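# Place cup carrier upright inside standing paper bag

## Task

Set the cup carrier inside the paper bag, resting flat and upright on the bag's floor, with the bag still upright on the table and its opening fully raised on every side; the result must hold without the robot supporting it, so release both grippers and pull the arms away at the end.

## Robot and tools

Robot: two arms, left_arm and right_arm, each ending in a two-finger gripper. There is one shared scene frame with its origin on the tabletop midway between the arms: +x goes out across the table, +z goes up, and left_arm sits toward +y. The arm names do not tell you which side of a picture they appear on. A gripper's fingers extend along its own +z axis and spread apart along its own y axis. The reported end_effector_position is the spot between the finger pads, roughly 1 cm back from the tips. Printed hand positions can be somewhat wrong, more so when the arm reaches far, and arms tend to stop a centimetre or more short of a commanded pose, usually below it.

The 16-number row. Every motion command uses one flat list of 16 numbers covering both arms, even if only one moves: x, y, z, qw, qx, qy, qz, opening for left_arm, then the same eight for right_arm. x, y, z are an absolute target position for that gripper in metres in the scene frame; qw, qx, qy, qz are an absolute target orientation as a unit quaternion, w first, also in the scene frame. Opening runs from -1 (closed) to +1 (fully open, 0.094 m) and is a setting, not an offset. To keep an arm still, repeat the exact pose and opening from the last result taken before it was meant to stop; to keep an orientation, resend the same quaternion you used before rather than the slightly drifted one reported back. A target farther than 0.6 m from the arm's last reported position along any of its gripper axes is refused, and nothing is sent. Each control step also limits the commanded pose to 70 mm and 16 degrees from where the gripper actually is; position wins over orientation when both cannot be met.

execute_actions takes "actions", a list with zero or one entry, plus optional "pictures" (true/false). An empty list just reports the state. An entry with "rows" (1 to 15 rows of 16 numbers) and "steps" (1 to 15, default 15) applies one row per 1/30 s step, repeating the last row if rows run out. An entry with only "steps" (up to 300) is a wait counted from the previous result, reply time included. After an action, each arm carries on only to its last clipped pose, so long moves need several calls.

move takes "target" (one 16-number row as above) and optional "speed" in m/s, 0.002 to 0.5, default 0.25; turning is capped at twice that in rad/s. Both grippers follow straight lines toward their targets, finishing together, over 0.5 to 10 s; longer paths are cut off at 10 s. Openings are applied at the start. Paths do not avoid obstacles or the other arm, and grippers may lag, drift or overshoot the speed, particularly near full reach. Faster contact hits harder, and aiming further past a contact presses harder.

wait takes "seconds" (0 to 10) and sends nothing new. zoom_image takes "camera" (cam_head_left, cam_head_right, cam_high, cam_low, cam_left_wrist or cam_right_wrist, all 672x504) and "region" [x0, y0, x1, y1] in pixels from the top-left, no larger than 504 by 504, and returns a closer look at that camera's last image. finished_scene takes "scene" (an integer) and irreversibly ends and grades the current scene.

Reading results. The state line lists each gripper's position and quaternion as left_arm: ... | right_arm: .... grip_measured shows finger opening on the command scale; the last Joint positions value gives it in metres. Readings may be off by about 1 mm per gripper. To hold something, command about 0.03 below grip_measured for a firm grip, less for a lighter one; very thin parts are squeezed less. "pose unreachable" means the clearance check altered or blocked that arm's command, and HELD marks steps where your row was not passed on. A "Hand target" line shows where the controller is currently steering each gripper. The move: line reports how it ended (done, off_target, moving, held, fault) plus limits: paced means the pose was clipped, held means some steps were blocked and the arm may then jump quickly. Distances from each target are also given. Joint torques are rough, offset and noisy. MOTOR HOT appears from 75 °C; at 90 °C an arm is halted for 10 s, and at 100 °C it goes limp and drops whatever it holds. FAULT lines mark such stops.

Joint limits (rad): waist -2.618 to 3.054, shoulder 0 to 3.142, elbow 0 to 3.142, wrist pitch -1.571 to 1.571, wrist yaw -1.571 to 1.571, wrist roll -2.094 to 2.094. The simulation keeps running while replies are written, and occasional tugs or pushes may disturb held or loose items.

Avoid: letting any rigid object leave the table, collapsing or tipping the bag, dropping or flipping the carrier, fast impacts, heavy pressing, and arms colliding or pushing against each other. Finish with both grippers open and moved away.

Each tool is called after ">>>" as name(argument=value, ...), one argument or row to a line, values as JSON.

## Session

>>> execute_actions(
  actions=[],
)

Scene clock: 0.00 s of 5400.00 s.
left_arm: end_effector_position=(+0.4394, +0.3905, +0.3645) grip_measured=+1.000 end_effector_quat_wxyz=(+0.421, +0.502, +0.518, +0.550) | right_arm: end_effector_position=(+0.1225, -0.4857, +0.1466) grip_measured=+1.000 end_effector_quat_wxyz=(+0.024, -0.152, +0.972, -0.179)
Joint positions: left_arm=[0.246 1.137 0.961 0.135 0.044 1.688 0.094] | right_arm=[-1.354  1.08   0.949 -1.078  0.019 -1.542  0.094]
Joint velocities: left_arm=[-0.002  0.007  0.002 -0.022  0.051 -0.037  0.   ] | right_arm=[ 0.002  0.012  0.007  0.007 -0.022  0.022  0.   ]
Joint torques (N m, as the arm reports them, + toward a larger angle): no reading
Motor temperatures (°C, as the motors report them): left_arm=[25 28 24 28 27 27] | right_arm=[27 25 27 26 26 26]
Hand target (left_arm): +0.437, +0.390, +0.375; +0.428, +0.494, +0.512, +0.556
Hand target (right_arm): +0.124, -0.486, +0.151; +0.028, -0.151, +0.971, -0.185

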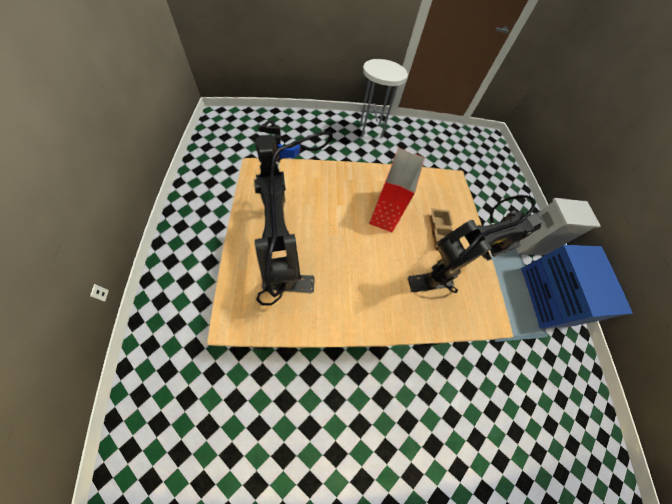

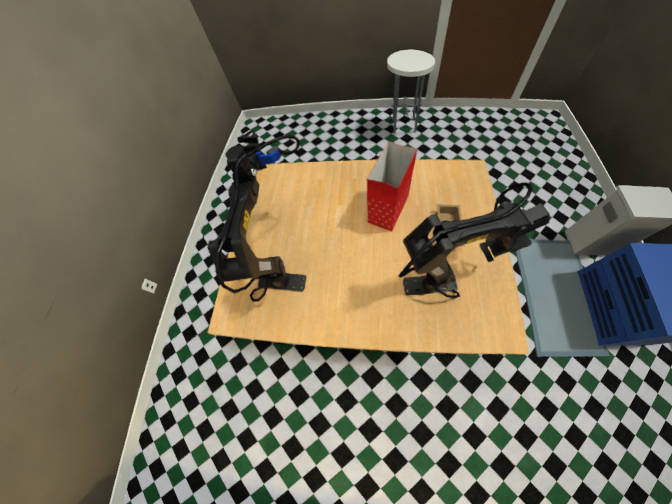

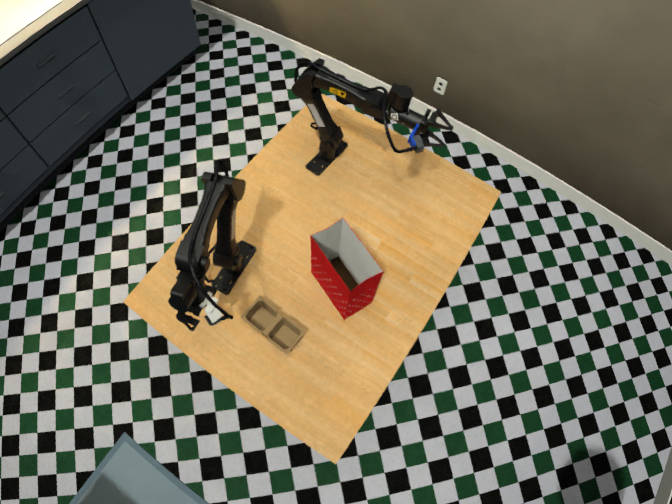

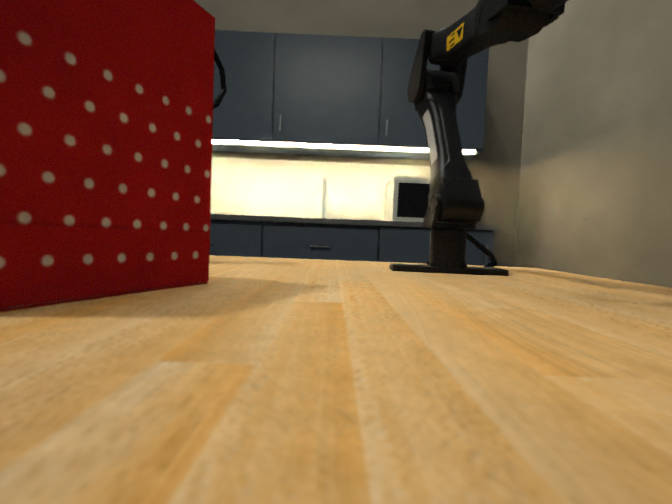

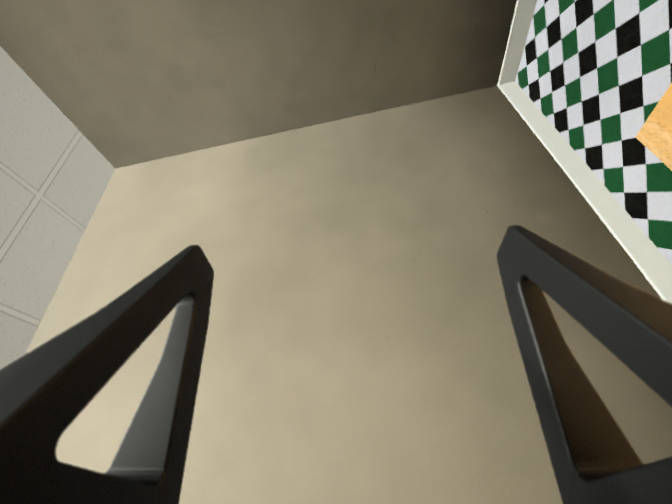

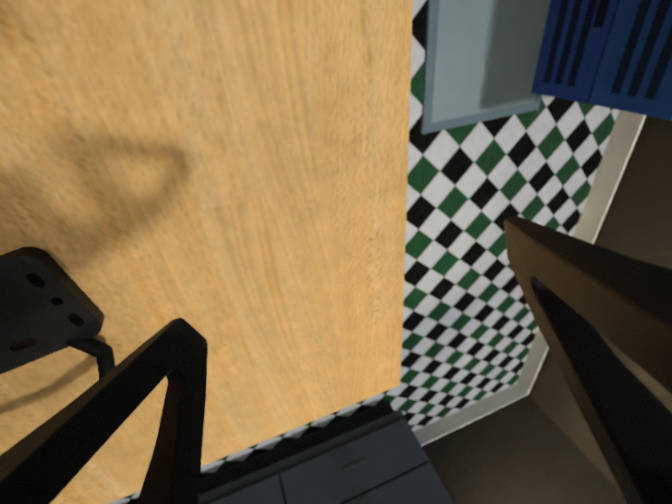

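>>> move(
  target=[0.4394,0.3905,0.3645,0.421,0.502,0.518,0.55,1,0.265,-0.35,0.11,0,-0.707,0.707,0,0.3],
  speed=0.3,
)

>>> zoom_image(
  camera="cam_high",
  region=[220, 190, 420, 390],
)

Scene clock: 7.70 s of 5400.00 s.
left_arm: end_effector_position=(+0.4394, +0.3905, +0.3645) grip_measured=+1.000 end_effector_quat_wxyz=(+0.421, +0.502, +0.518, +0.550) | right_arm: end_effector_position=(+0.2572, -0.3527, +0.1069) grip_measured=+0.301 end_effector_quat_wxyz=(-0.014, -0.698, +0.716, +0.000)
Joint positions: left_arm=[0.246 1.137 0.961 0.135 0.044 1.689 0.094] | right_arm=[-0.507  1.422  1.085 -1.245  0.025 -1.927  0.061]
Joint velocities: left_arm=[ 0.007 -0.002  0.002  0.066 -0.081 -0.007  0.   ] | right_arm=[-0.012  0.002 -0.012 -0.037  0.051 -0.051 -0.001]
Joint torques (N m, as the arm reports them, + toward a larger angle): left_arm=[-0.07 -2.92  7.    1.96  0.02 -0.02] | right_arm=[ 0.94 -3.82  9.58 -0.08 -0.18 -0.06]
Motor temperatures (°C, as the motors report them): left_arm=[25 28 25 30 27 27] | right_arm=[27 25 27 27 26 26]
Hand target (left_arm): +0.439, +0.391, +0.365; +0.421, +0.502, +0.518, +0.550
Hand target (right_arm): +0.261, -0.348, +0.111; +0.008, +0.705, -0.710, -0.007
Off the commanded pose (left_arm): 0.000 m, 0 deg.
Off the commanded pose (right_arm): 0.009 m, 2 deg.
After step 90, 2.07 s passed at rest.
move: done

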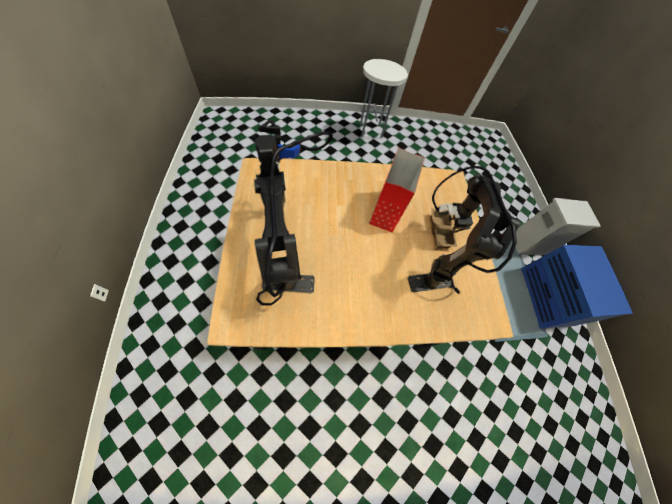

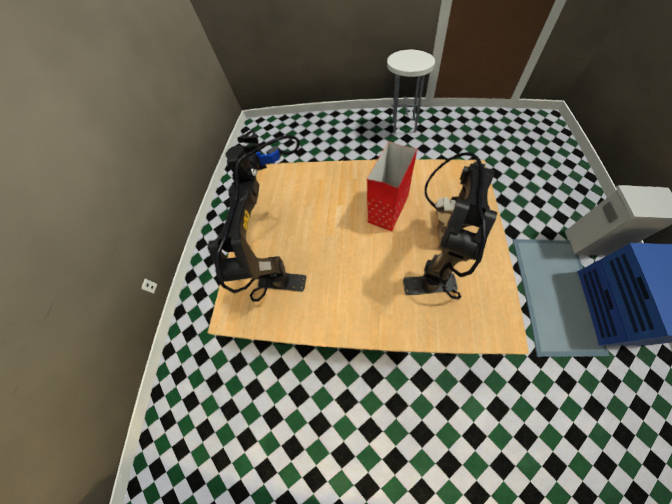

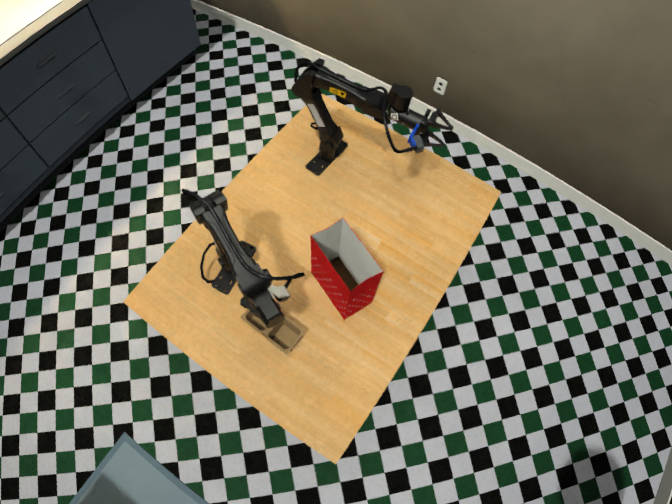

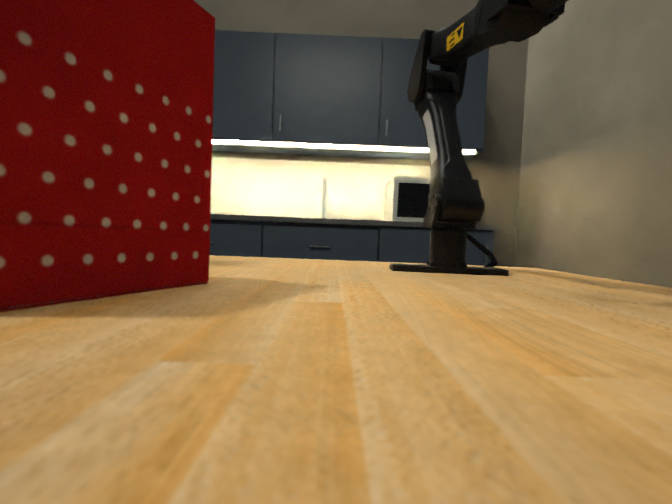

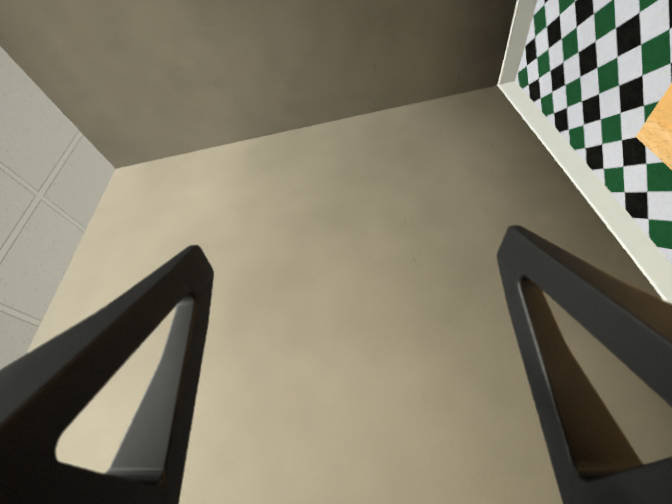

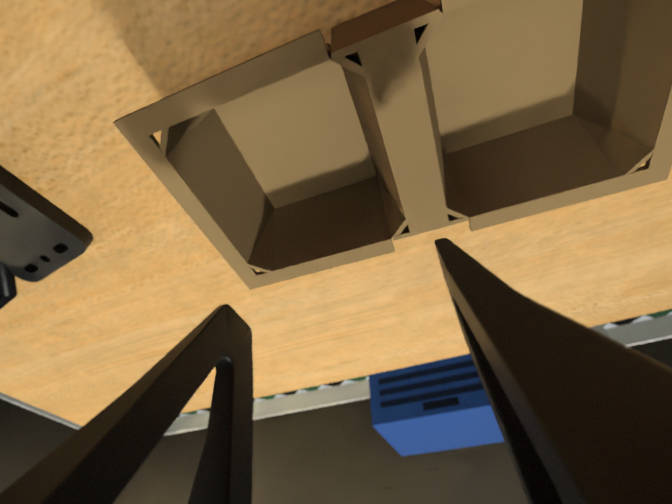

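Region (220, 190, 420, 390) of cam_high's 672x504 image, scaled by 2.520, with more detail than that image has.

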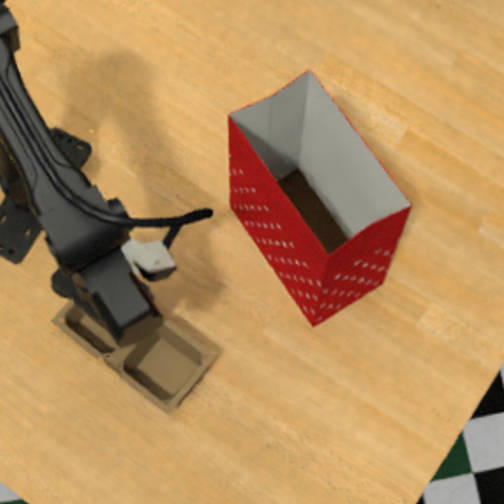

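>>> move(
  target=[0.4394,0.3905,0.3645,0.421,0.502,0.518,0.55,1,0.302,-0.367,0.07,0,-0.7,0.714,0,0.3],
)

>>> move(
  target=[0.4394,0.3905,0.3645,0.421,0.502,0.518,0.55,1,0.299,-0.367,0.026,0,-0.7,0.714,0,0.3],
  speed=0.06,
)

Scene clock: 12.10 s of 5400.00 s.
left_arm: end_effector_position=(+0.4394, +0.3905, +0.3645) grip_measured=+1.000 end_effector_quat_wxyz=(+0.421, +0.502, +0.518, +0.550) | right_arm: end_effector_position=(+0.2892, -0.3641, +0.0647) grip_measured=+0.301 end_effector_quat_wxyz=(-0.014, -0.699, +0.715, +0.012)
Joint positions: left_arm=[0.246 1.137 0.961 0.135 0.044 1.689 0.094] | right_arm=[-0.507  1.604  1.085 -1.085  0.017 -1.93   0.061]
Joint velocities: left_arm=[ 0.007 -0.012  0.002 -0.007  0.007 -0.007  0.   ] | right_arm=[-0.007 -0.012  0.012  0.007  0.007 -0.022  0.   ]
Joint torques (N m, as the arm reports them, + toward a larger angle): left_arm=[-0.04 -3.02  7.01  1.93  0.03 -0.01] | right_arm=[-0.25 -5.88  9.72  0.21 -0.17 -0.07]
Motor temperatures (°C, as the motors report them): left_arm=[25 28 25 31 27 27] | right_arm=[27 25 28 26 26 26]
Hand target (left_arm): +0.439, +0.391, +0.364; +0.421, +0.502, +0.518, +0.550
Hand target (right_arm): +0.301, -0.367, +0.070; +0.000, +0.700, -0.714, +0.000
Off the commanded pose (left_arm): 0.000 m, 0 deg.
Off the commanded pose (right_arm): 0.014 m, 2 deg.
After step 90, 0.47 s passed at rest.
move: off_target (right_arm)

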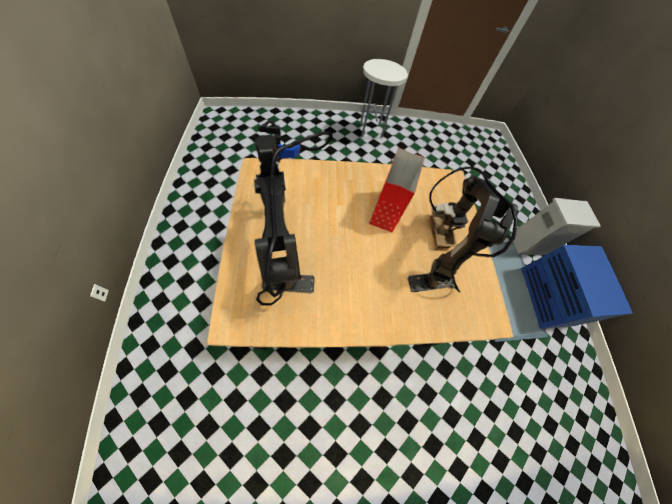

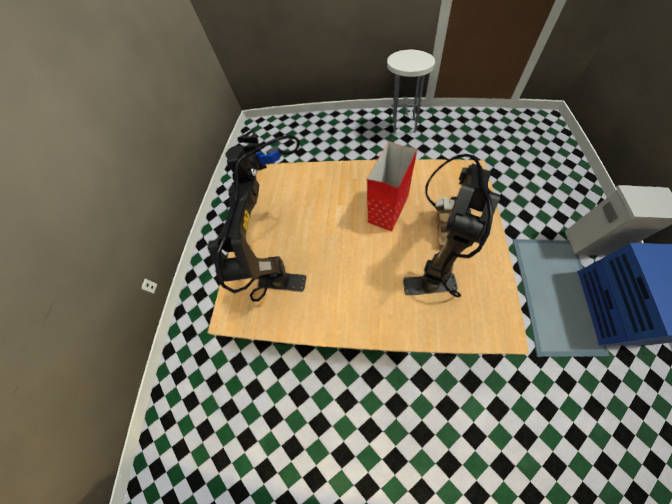

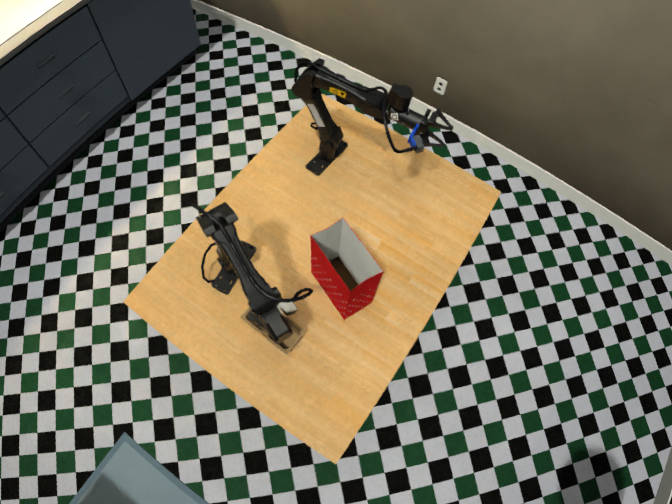

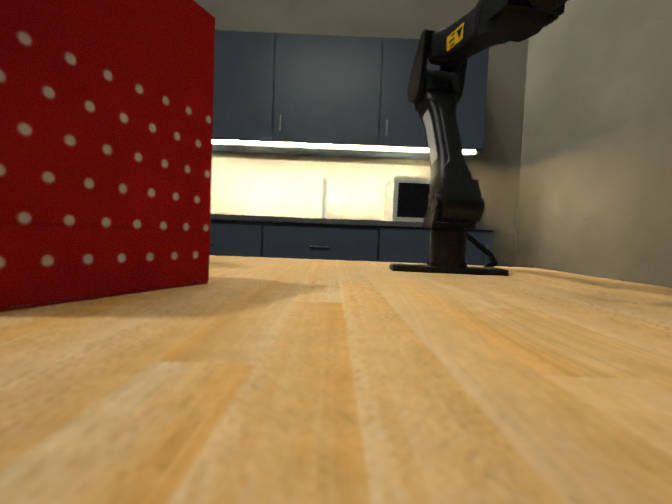

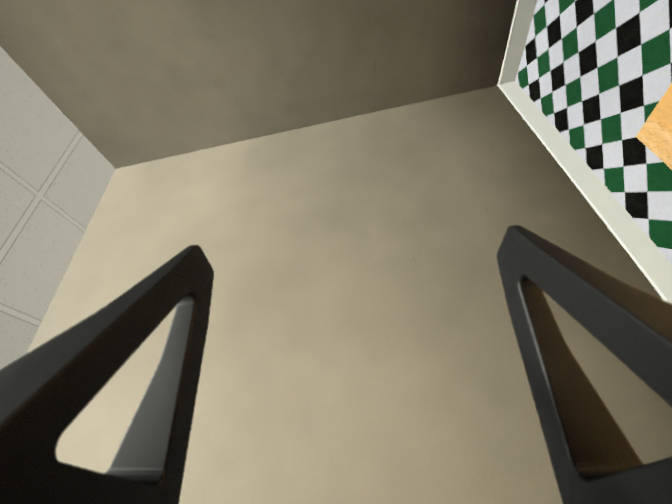

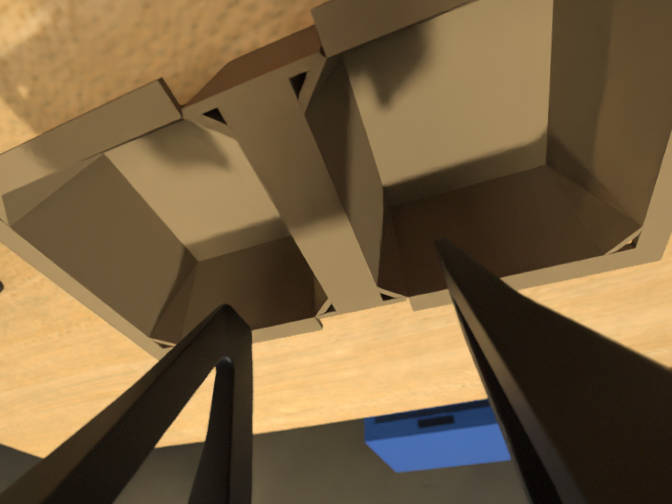

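Scene clock: 13.27 s of 5400.00 s.
left_arm: end_effector_position=(+0.4394, +0.3905, +0.3645) grip_measured=+1.000 end_effector_quat_wxyz=(+0.421, +0.502, +0.518, +0.550) | right_arm: end_effector_position=(+0.3005, -0.3685, +0.0321) grip_measured=+0.301 end_effector_quat_wxyz=(-0.005, -0.701, +0.713, -0.010)
Joint positions: left_arm=[0.246 1.137 0.961 0.135 0.044 1.69  0.094] | right_arm=[-0.507  1.649  0.996 -0.903  0.016 -1.935  0.061]
Joint velocities: left_arm=[ 0.012 -0.017 -0.012  0.022 -0.066 -0.007  0.   ] | right_arm=[-0.007 -0.007 -0.007  0.037 -0.037 -0.007  0.   ]
Joint torques (N m, as the arm reports them, + toward a larger angle): left_arm=[-0.11 -3.04  7.05  1.95  0.03 -0.02] | right_arm=[-0.66 -5.84  5.26  0.31 -0.18 -0.06]
Motor temperatures (°C, as the motors report them): left_arm=[25 28 25 31 27 27] | right_arm=[27 25 28 26 26 26]
Hand target (left_arm): +0.439, +0.391, +0.364; +0.421, +0.502, +0.518, +0.550
Hand target (right_arm): +0.298, -0.367, +0.026; -0.000, +0.700, -0.714, -0.000
Off the commanded pose (left_arm): 0.000 m, 0 deg.
Off the commanded pose (right_arm): 0.006 m, 1 deg.
move: done

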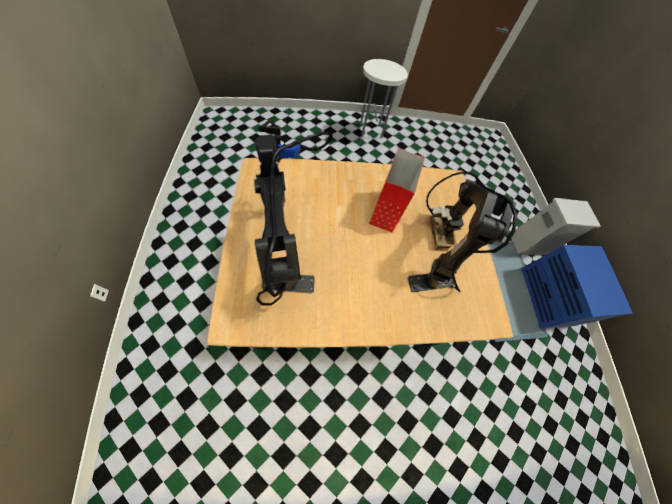

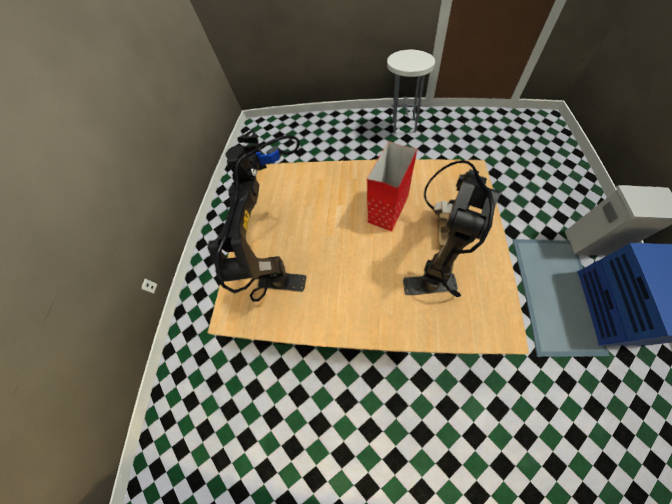

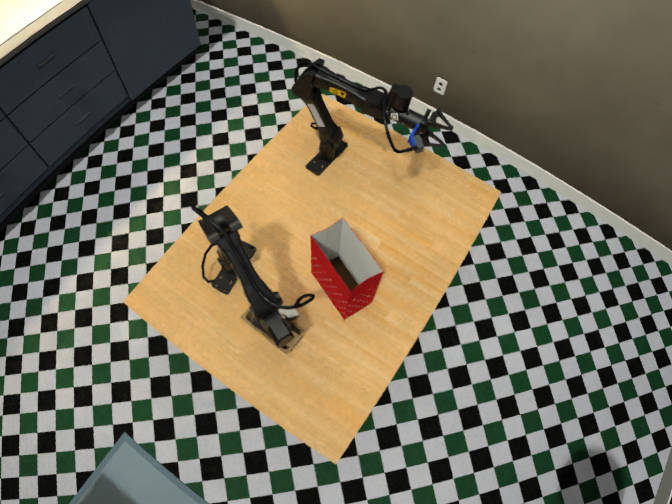

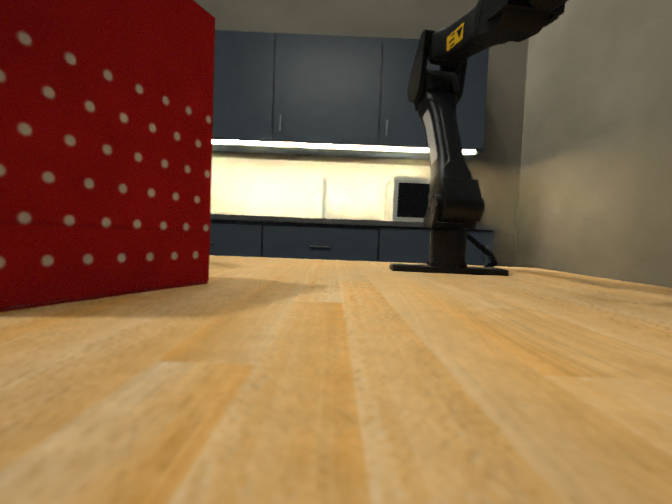

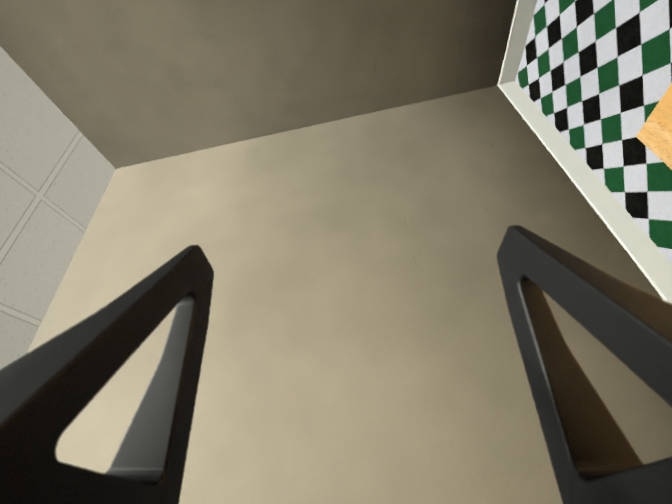

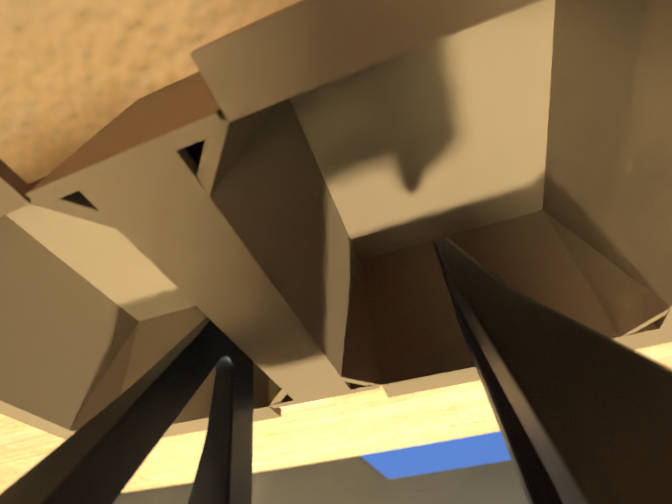

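>>> execute_actions(
  actions=[
    {"rows":[[0.4394,0.3905,0.3645,0.421,0.502,0.518,0.55,1,0.29,-0.37,0.026,0,-0.7,0.714,0,-0.62]]},
  ],
  pictures=false,
)

>>> move(
  target=[0.4394,0.3905,0.3645,0.421,0.502,0.518,0.55,1,0.36,-0.39,0.41,0.218,-0.514,0.763,-0.323,-0.62],
)

Scene clock: 18.07 s of 5400.00 s.
left_arm: end_effector_position=(+0.4394, +0.3905, +0.3645) grip_measured=+1.000 end_effector_quat_wxyz=(+0.421, +0.502, +0.518, +0.550) | right_arm: end_effector_position=(+0.2950, -0.3700, +0.0279) grip_measured=-0.495 end_effector_quat_wxyz=(-0.004, -0.701, +0.714, -0.003)
Joint positions: left_arm=[0.246 1.137 0.961 0.135 0.044 1.69  0.094] | right_arm=[-0.524  1.649  0.978 -0.896  0.01  -1.951  0.024]
Joint velocities: left_arm=[-0.012  0.017  0.007  0.022 -0.154 -0.007  0.   ] | right_arm=[-0.002 -0.017  0.002  0.051 -0.007 -0.007 -0.   ]
Joint torques (N m, as the arm reports them, + toward a larger angle): left_arm=[-0.02 -3.06  7.02  1.95  0.01 -0.03] | right_arm=[-1.21 -7.82  4.44  0.24 -0.11 -0.12]
Motor temperatures (°C, as the motors report them): left_arm=[25 28 25 32 27 27] | right_arm=[27 25 28 26 26 26]
Hand target (left_arm): +0.439, +0.391, +0.364; +0.421, +0.502, +0.518, +0.550
Hand target (right_arm): +0.290, -0.370, +0.026; -0.000, +0.700, -0.714, -0.000
Off the commanded pose (left_arm): 0.000 m, 0 deg.
Off the commanded pose (right_arm): 0.005 m, 1 deg.
Steps of this call (steps 1 to 90: nothing new was sent; then 1.30 s passed at rest; steps 91 to 105: all 15 steps of this action). Readings (end_effector_position):
91: left_arm (+0.4394, +0.3905, +0.3645) | right_arm (+0.3004, -0.3687, +0.0313)
92: left_arm (+0.4394, +0.3905, +0.3645) | right_arm (+0.2986, -0.3692, +0.0301)
94: left_arm (+0.4394, +0.3905, +0.3645) | right_arm (+0.2950, -0.3700, +0.0279)
98: left_arm (+0.4394, +0.3905, +0.3645) | right_arm (+0.2950, -0.3700, +0.0279)
105: the state above

Scene clock: 20.77 s of 5400.00 s.
left_arm: end_effector_position=(+0.4394, +0.3905, +0.3645) grip_measured=+1.000 end_effector_quat_wxyz=(+0.421, +0.502, +0.517, +0.550) | right_arm: end_effector_position=(+0.3647, -0.3954, +0.4040) grip_measured=-0.495 end_effector_quat_wxyz=(+0.216, -0.522, +0.761, -0.320)
Joint positions: left_arm=[0.246 1.137 0.961 0.135 0.044 1.69  0.094] | right_arm=[-0.53   1.529  2.18  -1.429 -0.021 -1.597  0.024]
Joint velocities: left_arm=[ 0.002 -0.002  0.017 -0.007 -0.022 -0.037  0.   ] | right_arm=[-0.002  0.012 -0.012  0.037  0.022  0.037  0.   ]
Joint torques (N m, as the arm reports them, + toward a larger angle): left_arm=[-0.08 -2.98  6.91  1.95  0.02  0.  ] | right_arm=[ 1.08 -3.66  8.35  1.51  0.03  0.09]
Motor temperatures (°C, as the motors report them): left_arm=[25 28 25 32 27 27] | right_arm=[27 25 28 27 26 26]
Hand target (left_arm): +0.439, +0.391, +0.364; +0.421, +0.502, +0.518, +0.550
Hand target (right_arm): +0.367, -0.393, +0.409; +0.221, -0.520, +0.760, -0.322
Off the commanded pose (left_arm): 0.000 m, 0 deg.
Off the commanded pose (right_arm): 0.009 m, 1 deg.
move: done

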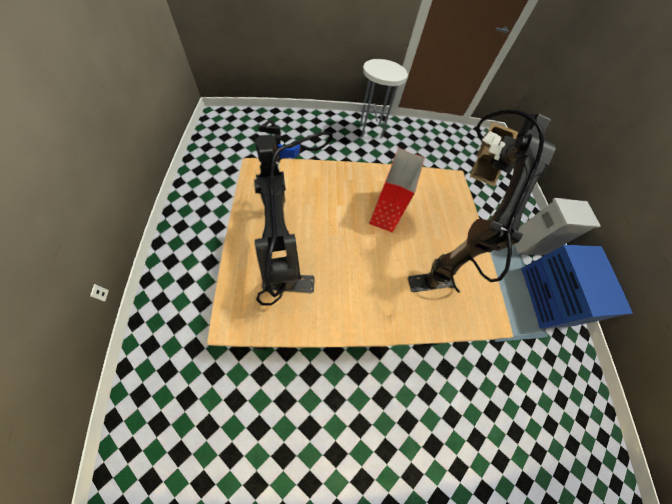

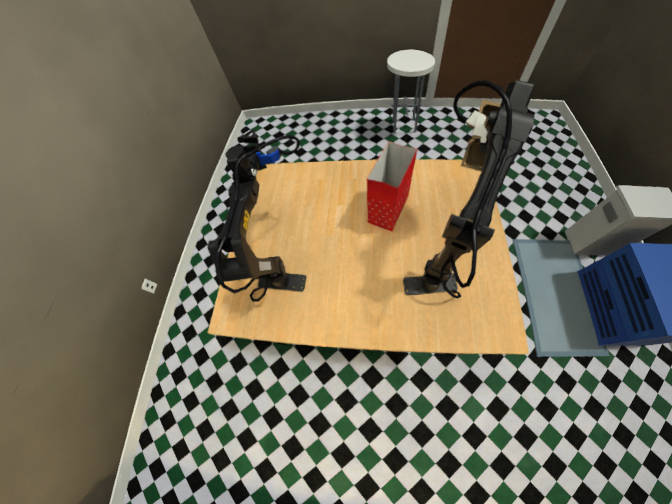

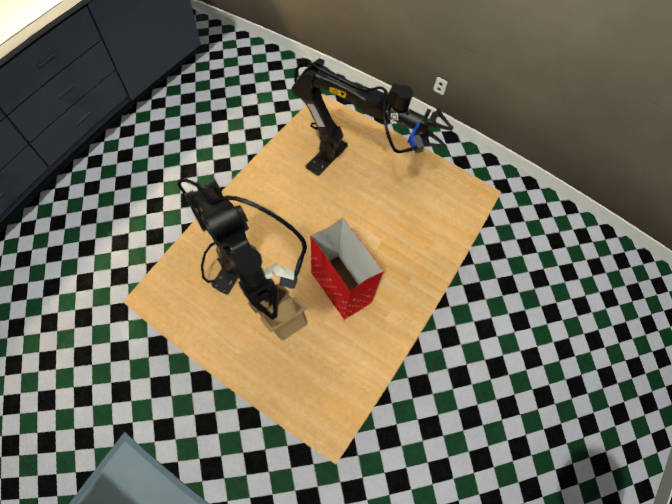

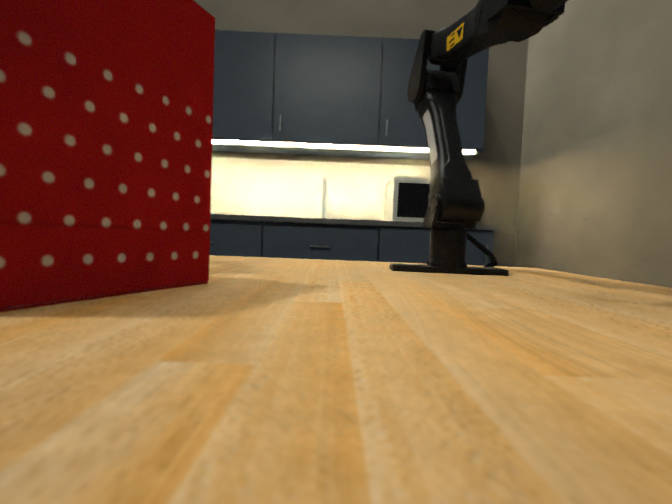

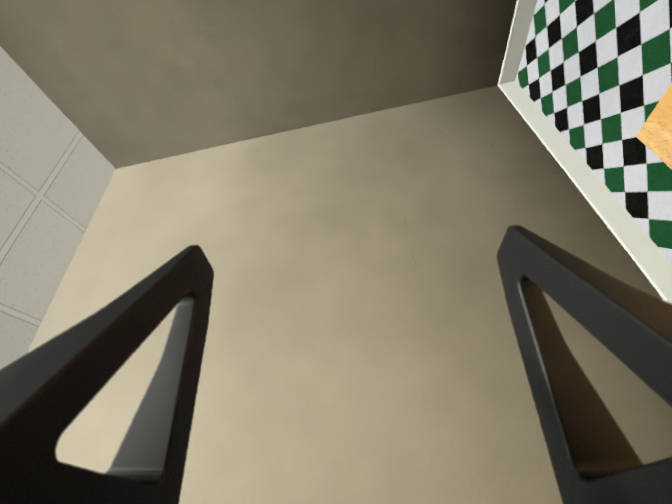

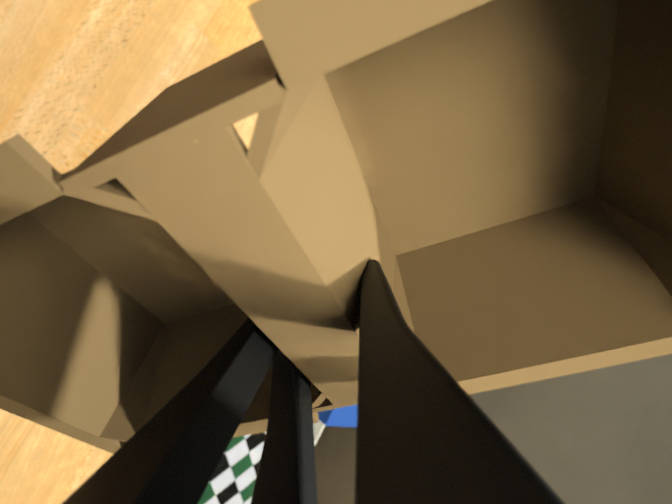

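>>> move(
  target=[0.4394,0.3905,0.3645,0.421,0.502,0.518,0.55,1,0.375,-0.115,0.39,0.333,-0.573,0.735,-0.14,-0.54],
  speed=0.2,
)

>>> zoom_image(
  camera="cam_high",
  region=[250, 150, 450, 350],
)

>>> zoom_image(
  camera="cam_head_right",
  region=[310, 60, 510, 260],
)

Scene clock: 31.27 s of 5400.00 s.
left_arm: end_effector_position=(+0.4394, +0.3905, +0.3645) grip_measured=+1.000 end_effector_quat_wxyz=(+0.421, +0.502, +0.517, +0.550) | right_arm: end_effector_position=(+0.3681, -0.1160, +0.3810) grip_measured=-0.495 end_effector_quat_wxyz=(+0.309, -0.584, +0.738, -0.138)
Joint positions: left_arm=[0.246 1.137 0.961 0.135 0.044 1.69  0.094] | right_arm=[ 0.387  1.632  2.253 -1.52   0.167 -0.883  0.024]
Joint velocities: left_arm=[ 0.017 -0.007  0.002 -0.066 -0.037 -0.037  0.   ] | right_arm=[ 0.007  0.012 -0.002  0.022  0.007 -0.007  0.   ]
Joint torques (N m, as the arm reports them, + toward a larger angle): left_arm=[-0.05 -3.14  6.95  1.92  0.   -0.03] | right_arm=[ 0.81 -5.1   8.28  1.54  0.2   0.08]
Motor temperatures (°C, as the motors report them): left_arm=[25 28 26 33 27 27] | right_arm=[27 26 28 28 26 26]
Hand target (left_arm): +0.439, +0.391, +0.364; +0.421, +0.502, +0.518, +0.550
Hand target (right_arm): +0.371, -0.113, +0.390; +0.324, -0.576, +0.737, -0.142
Off the commanded pose (left_arm): 0.000 m, 0 deg.
Off the commanded pose (right_arm): 0.011 m, 3 deg.
After step 100, 5.13 s passed at rest.
move: off_target (right_arm)

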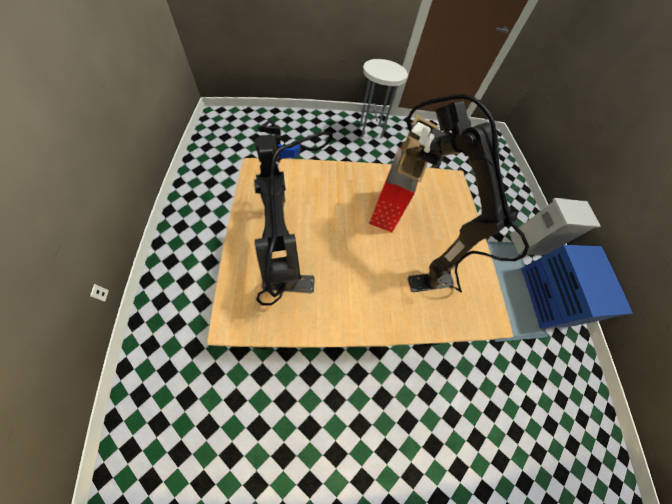

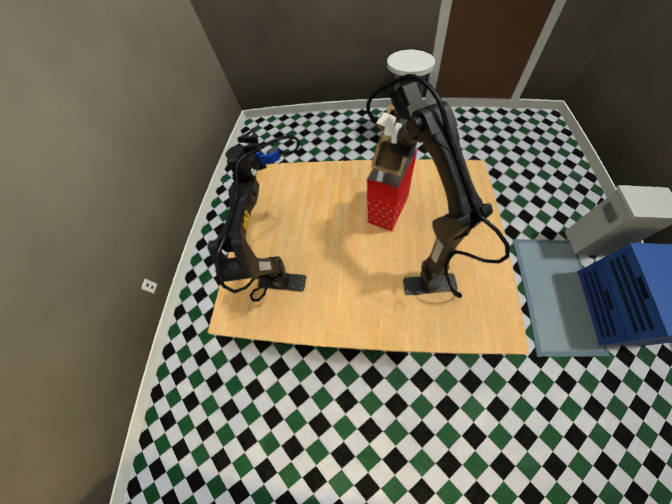

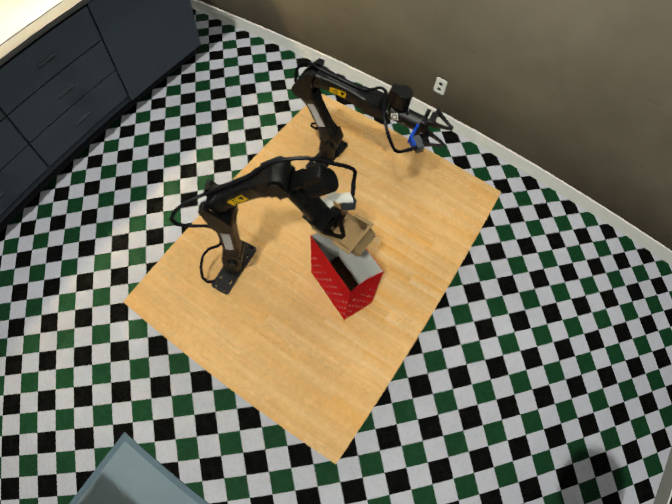

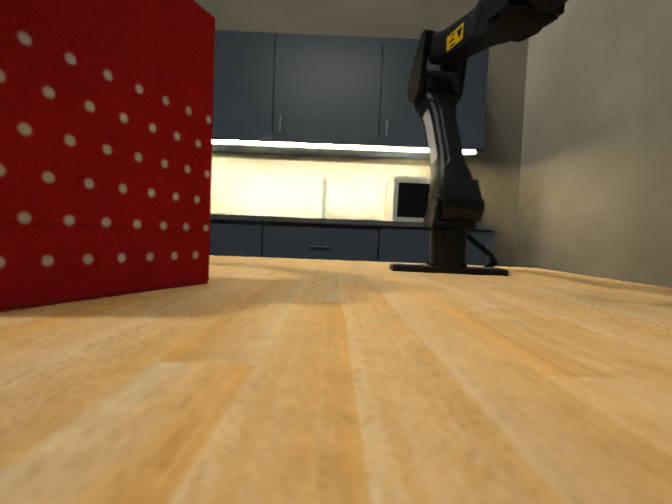

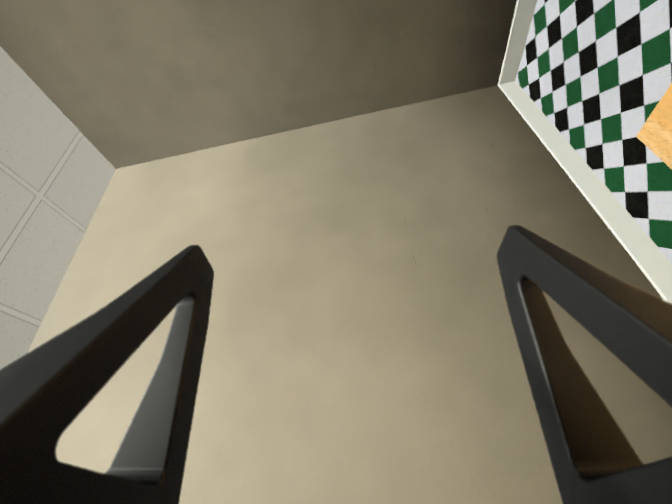

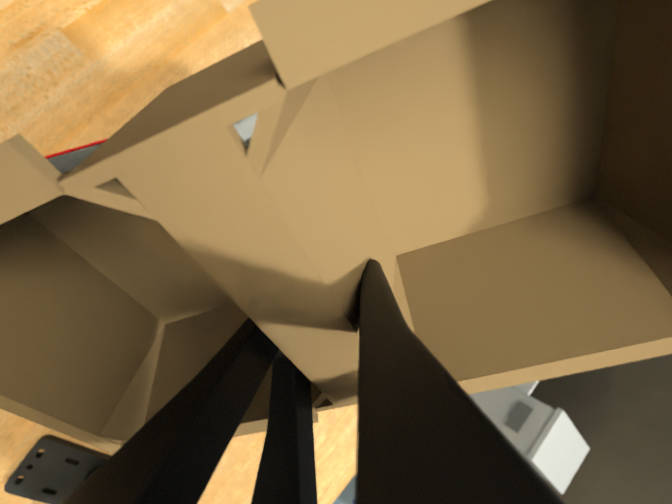

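Region (250, 150, 450, 350) of cam_high's 672x504 image, scaled by 2.520, with more detail than that image has.

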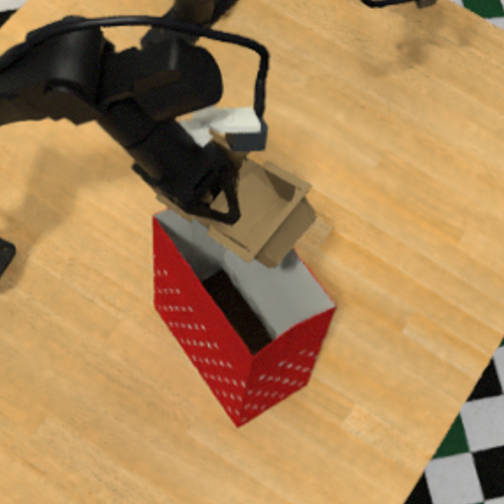

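Region (310, 60, 510, 260) of cam_head_right's 672x504 image, scaled by 2.520, with more detail than that image has.

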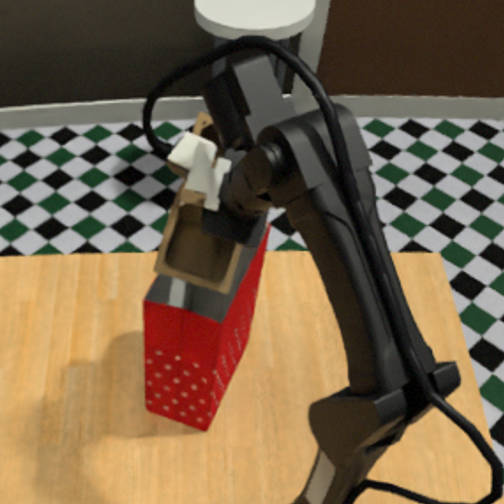

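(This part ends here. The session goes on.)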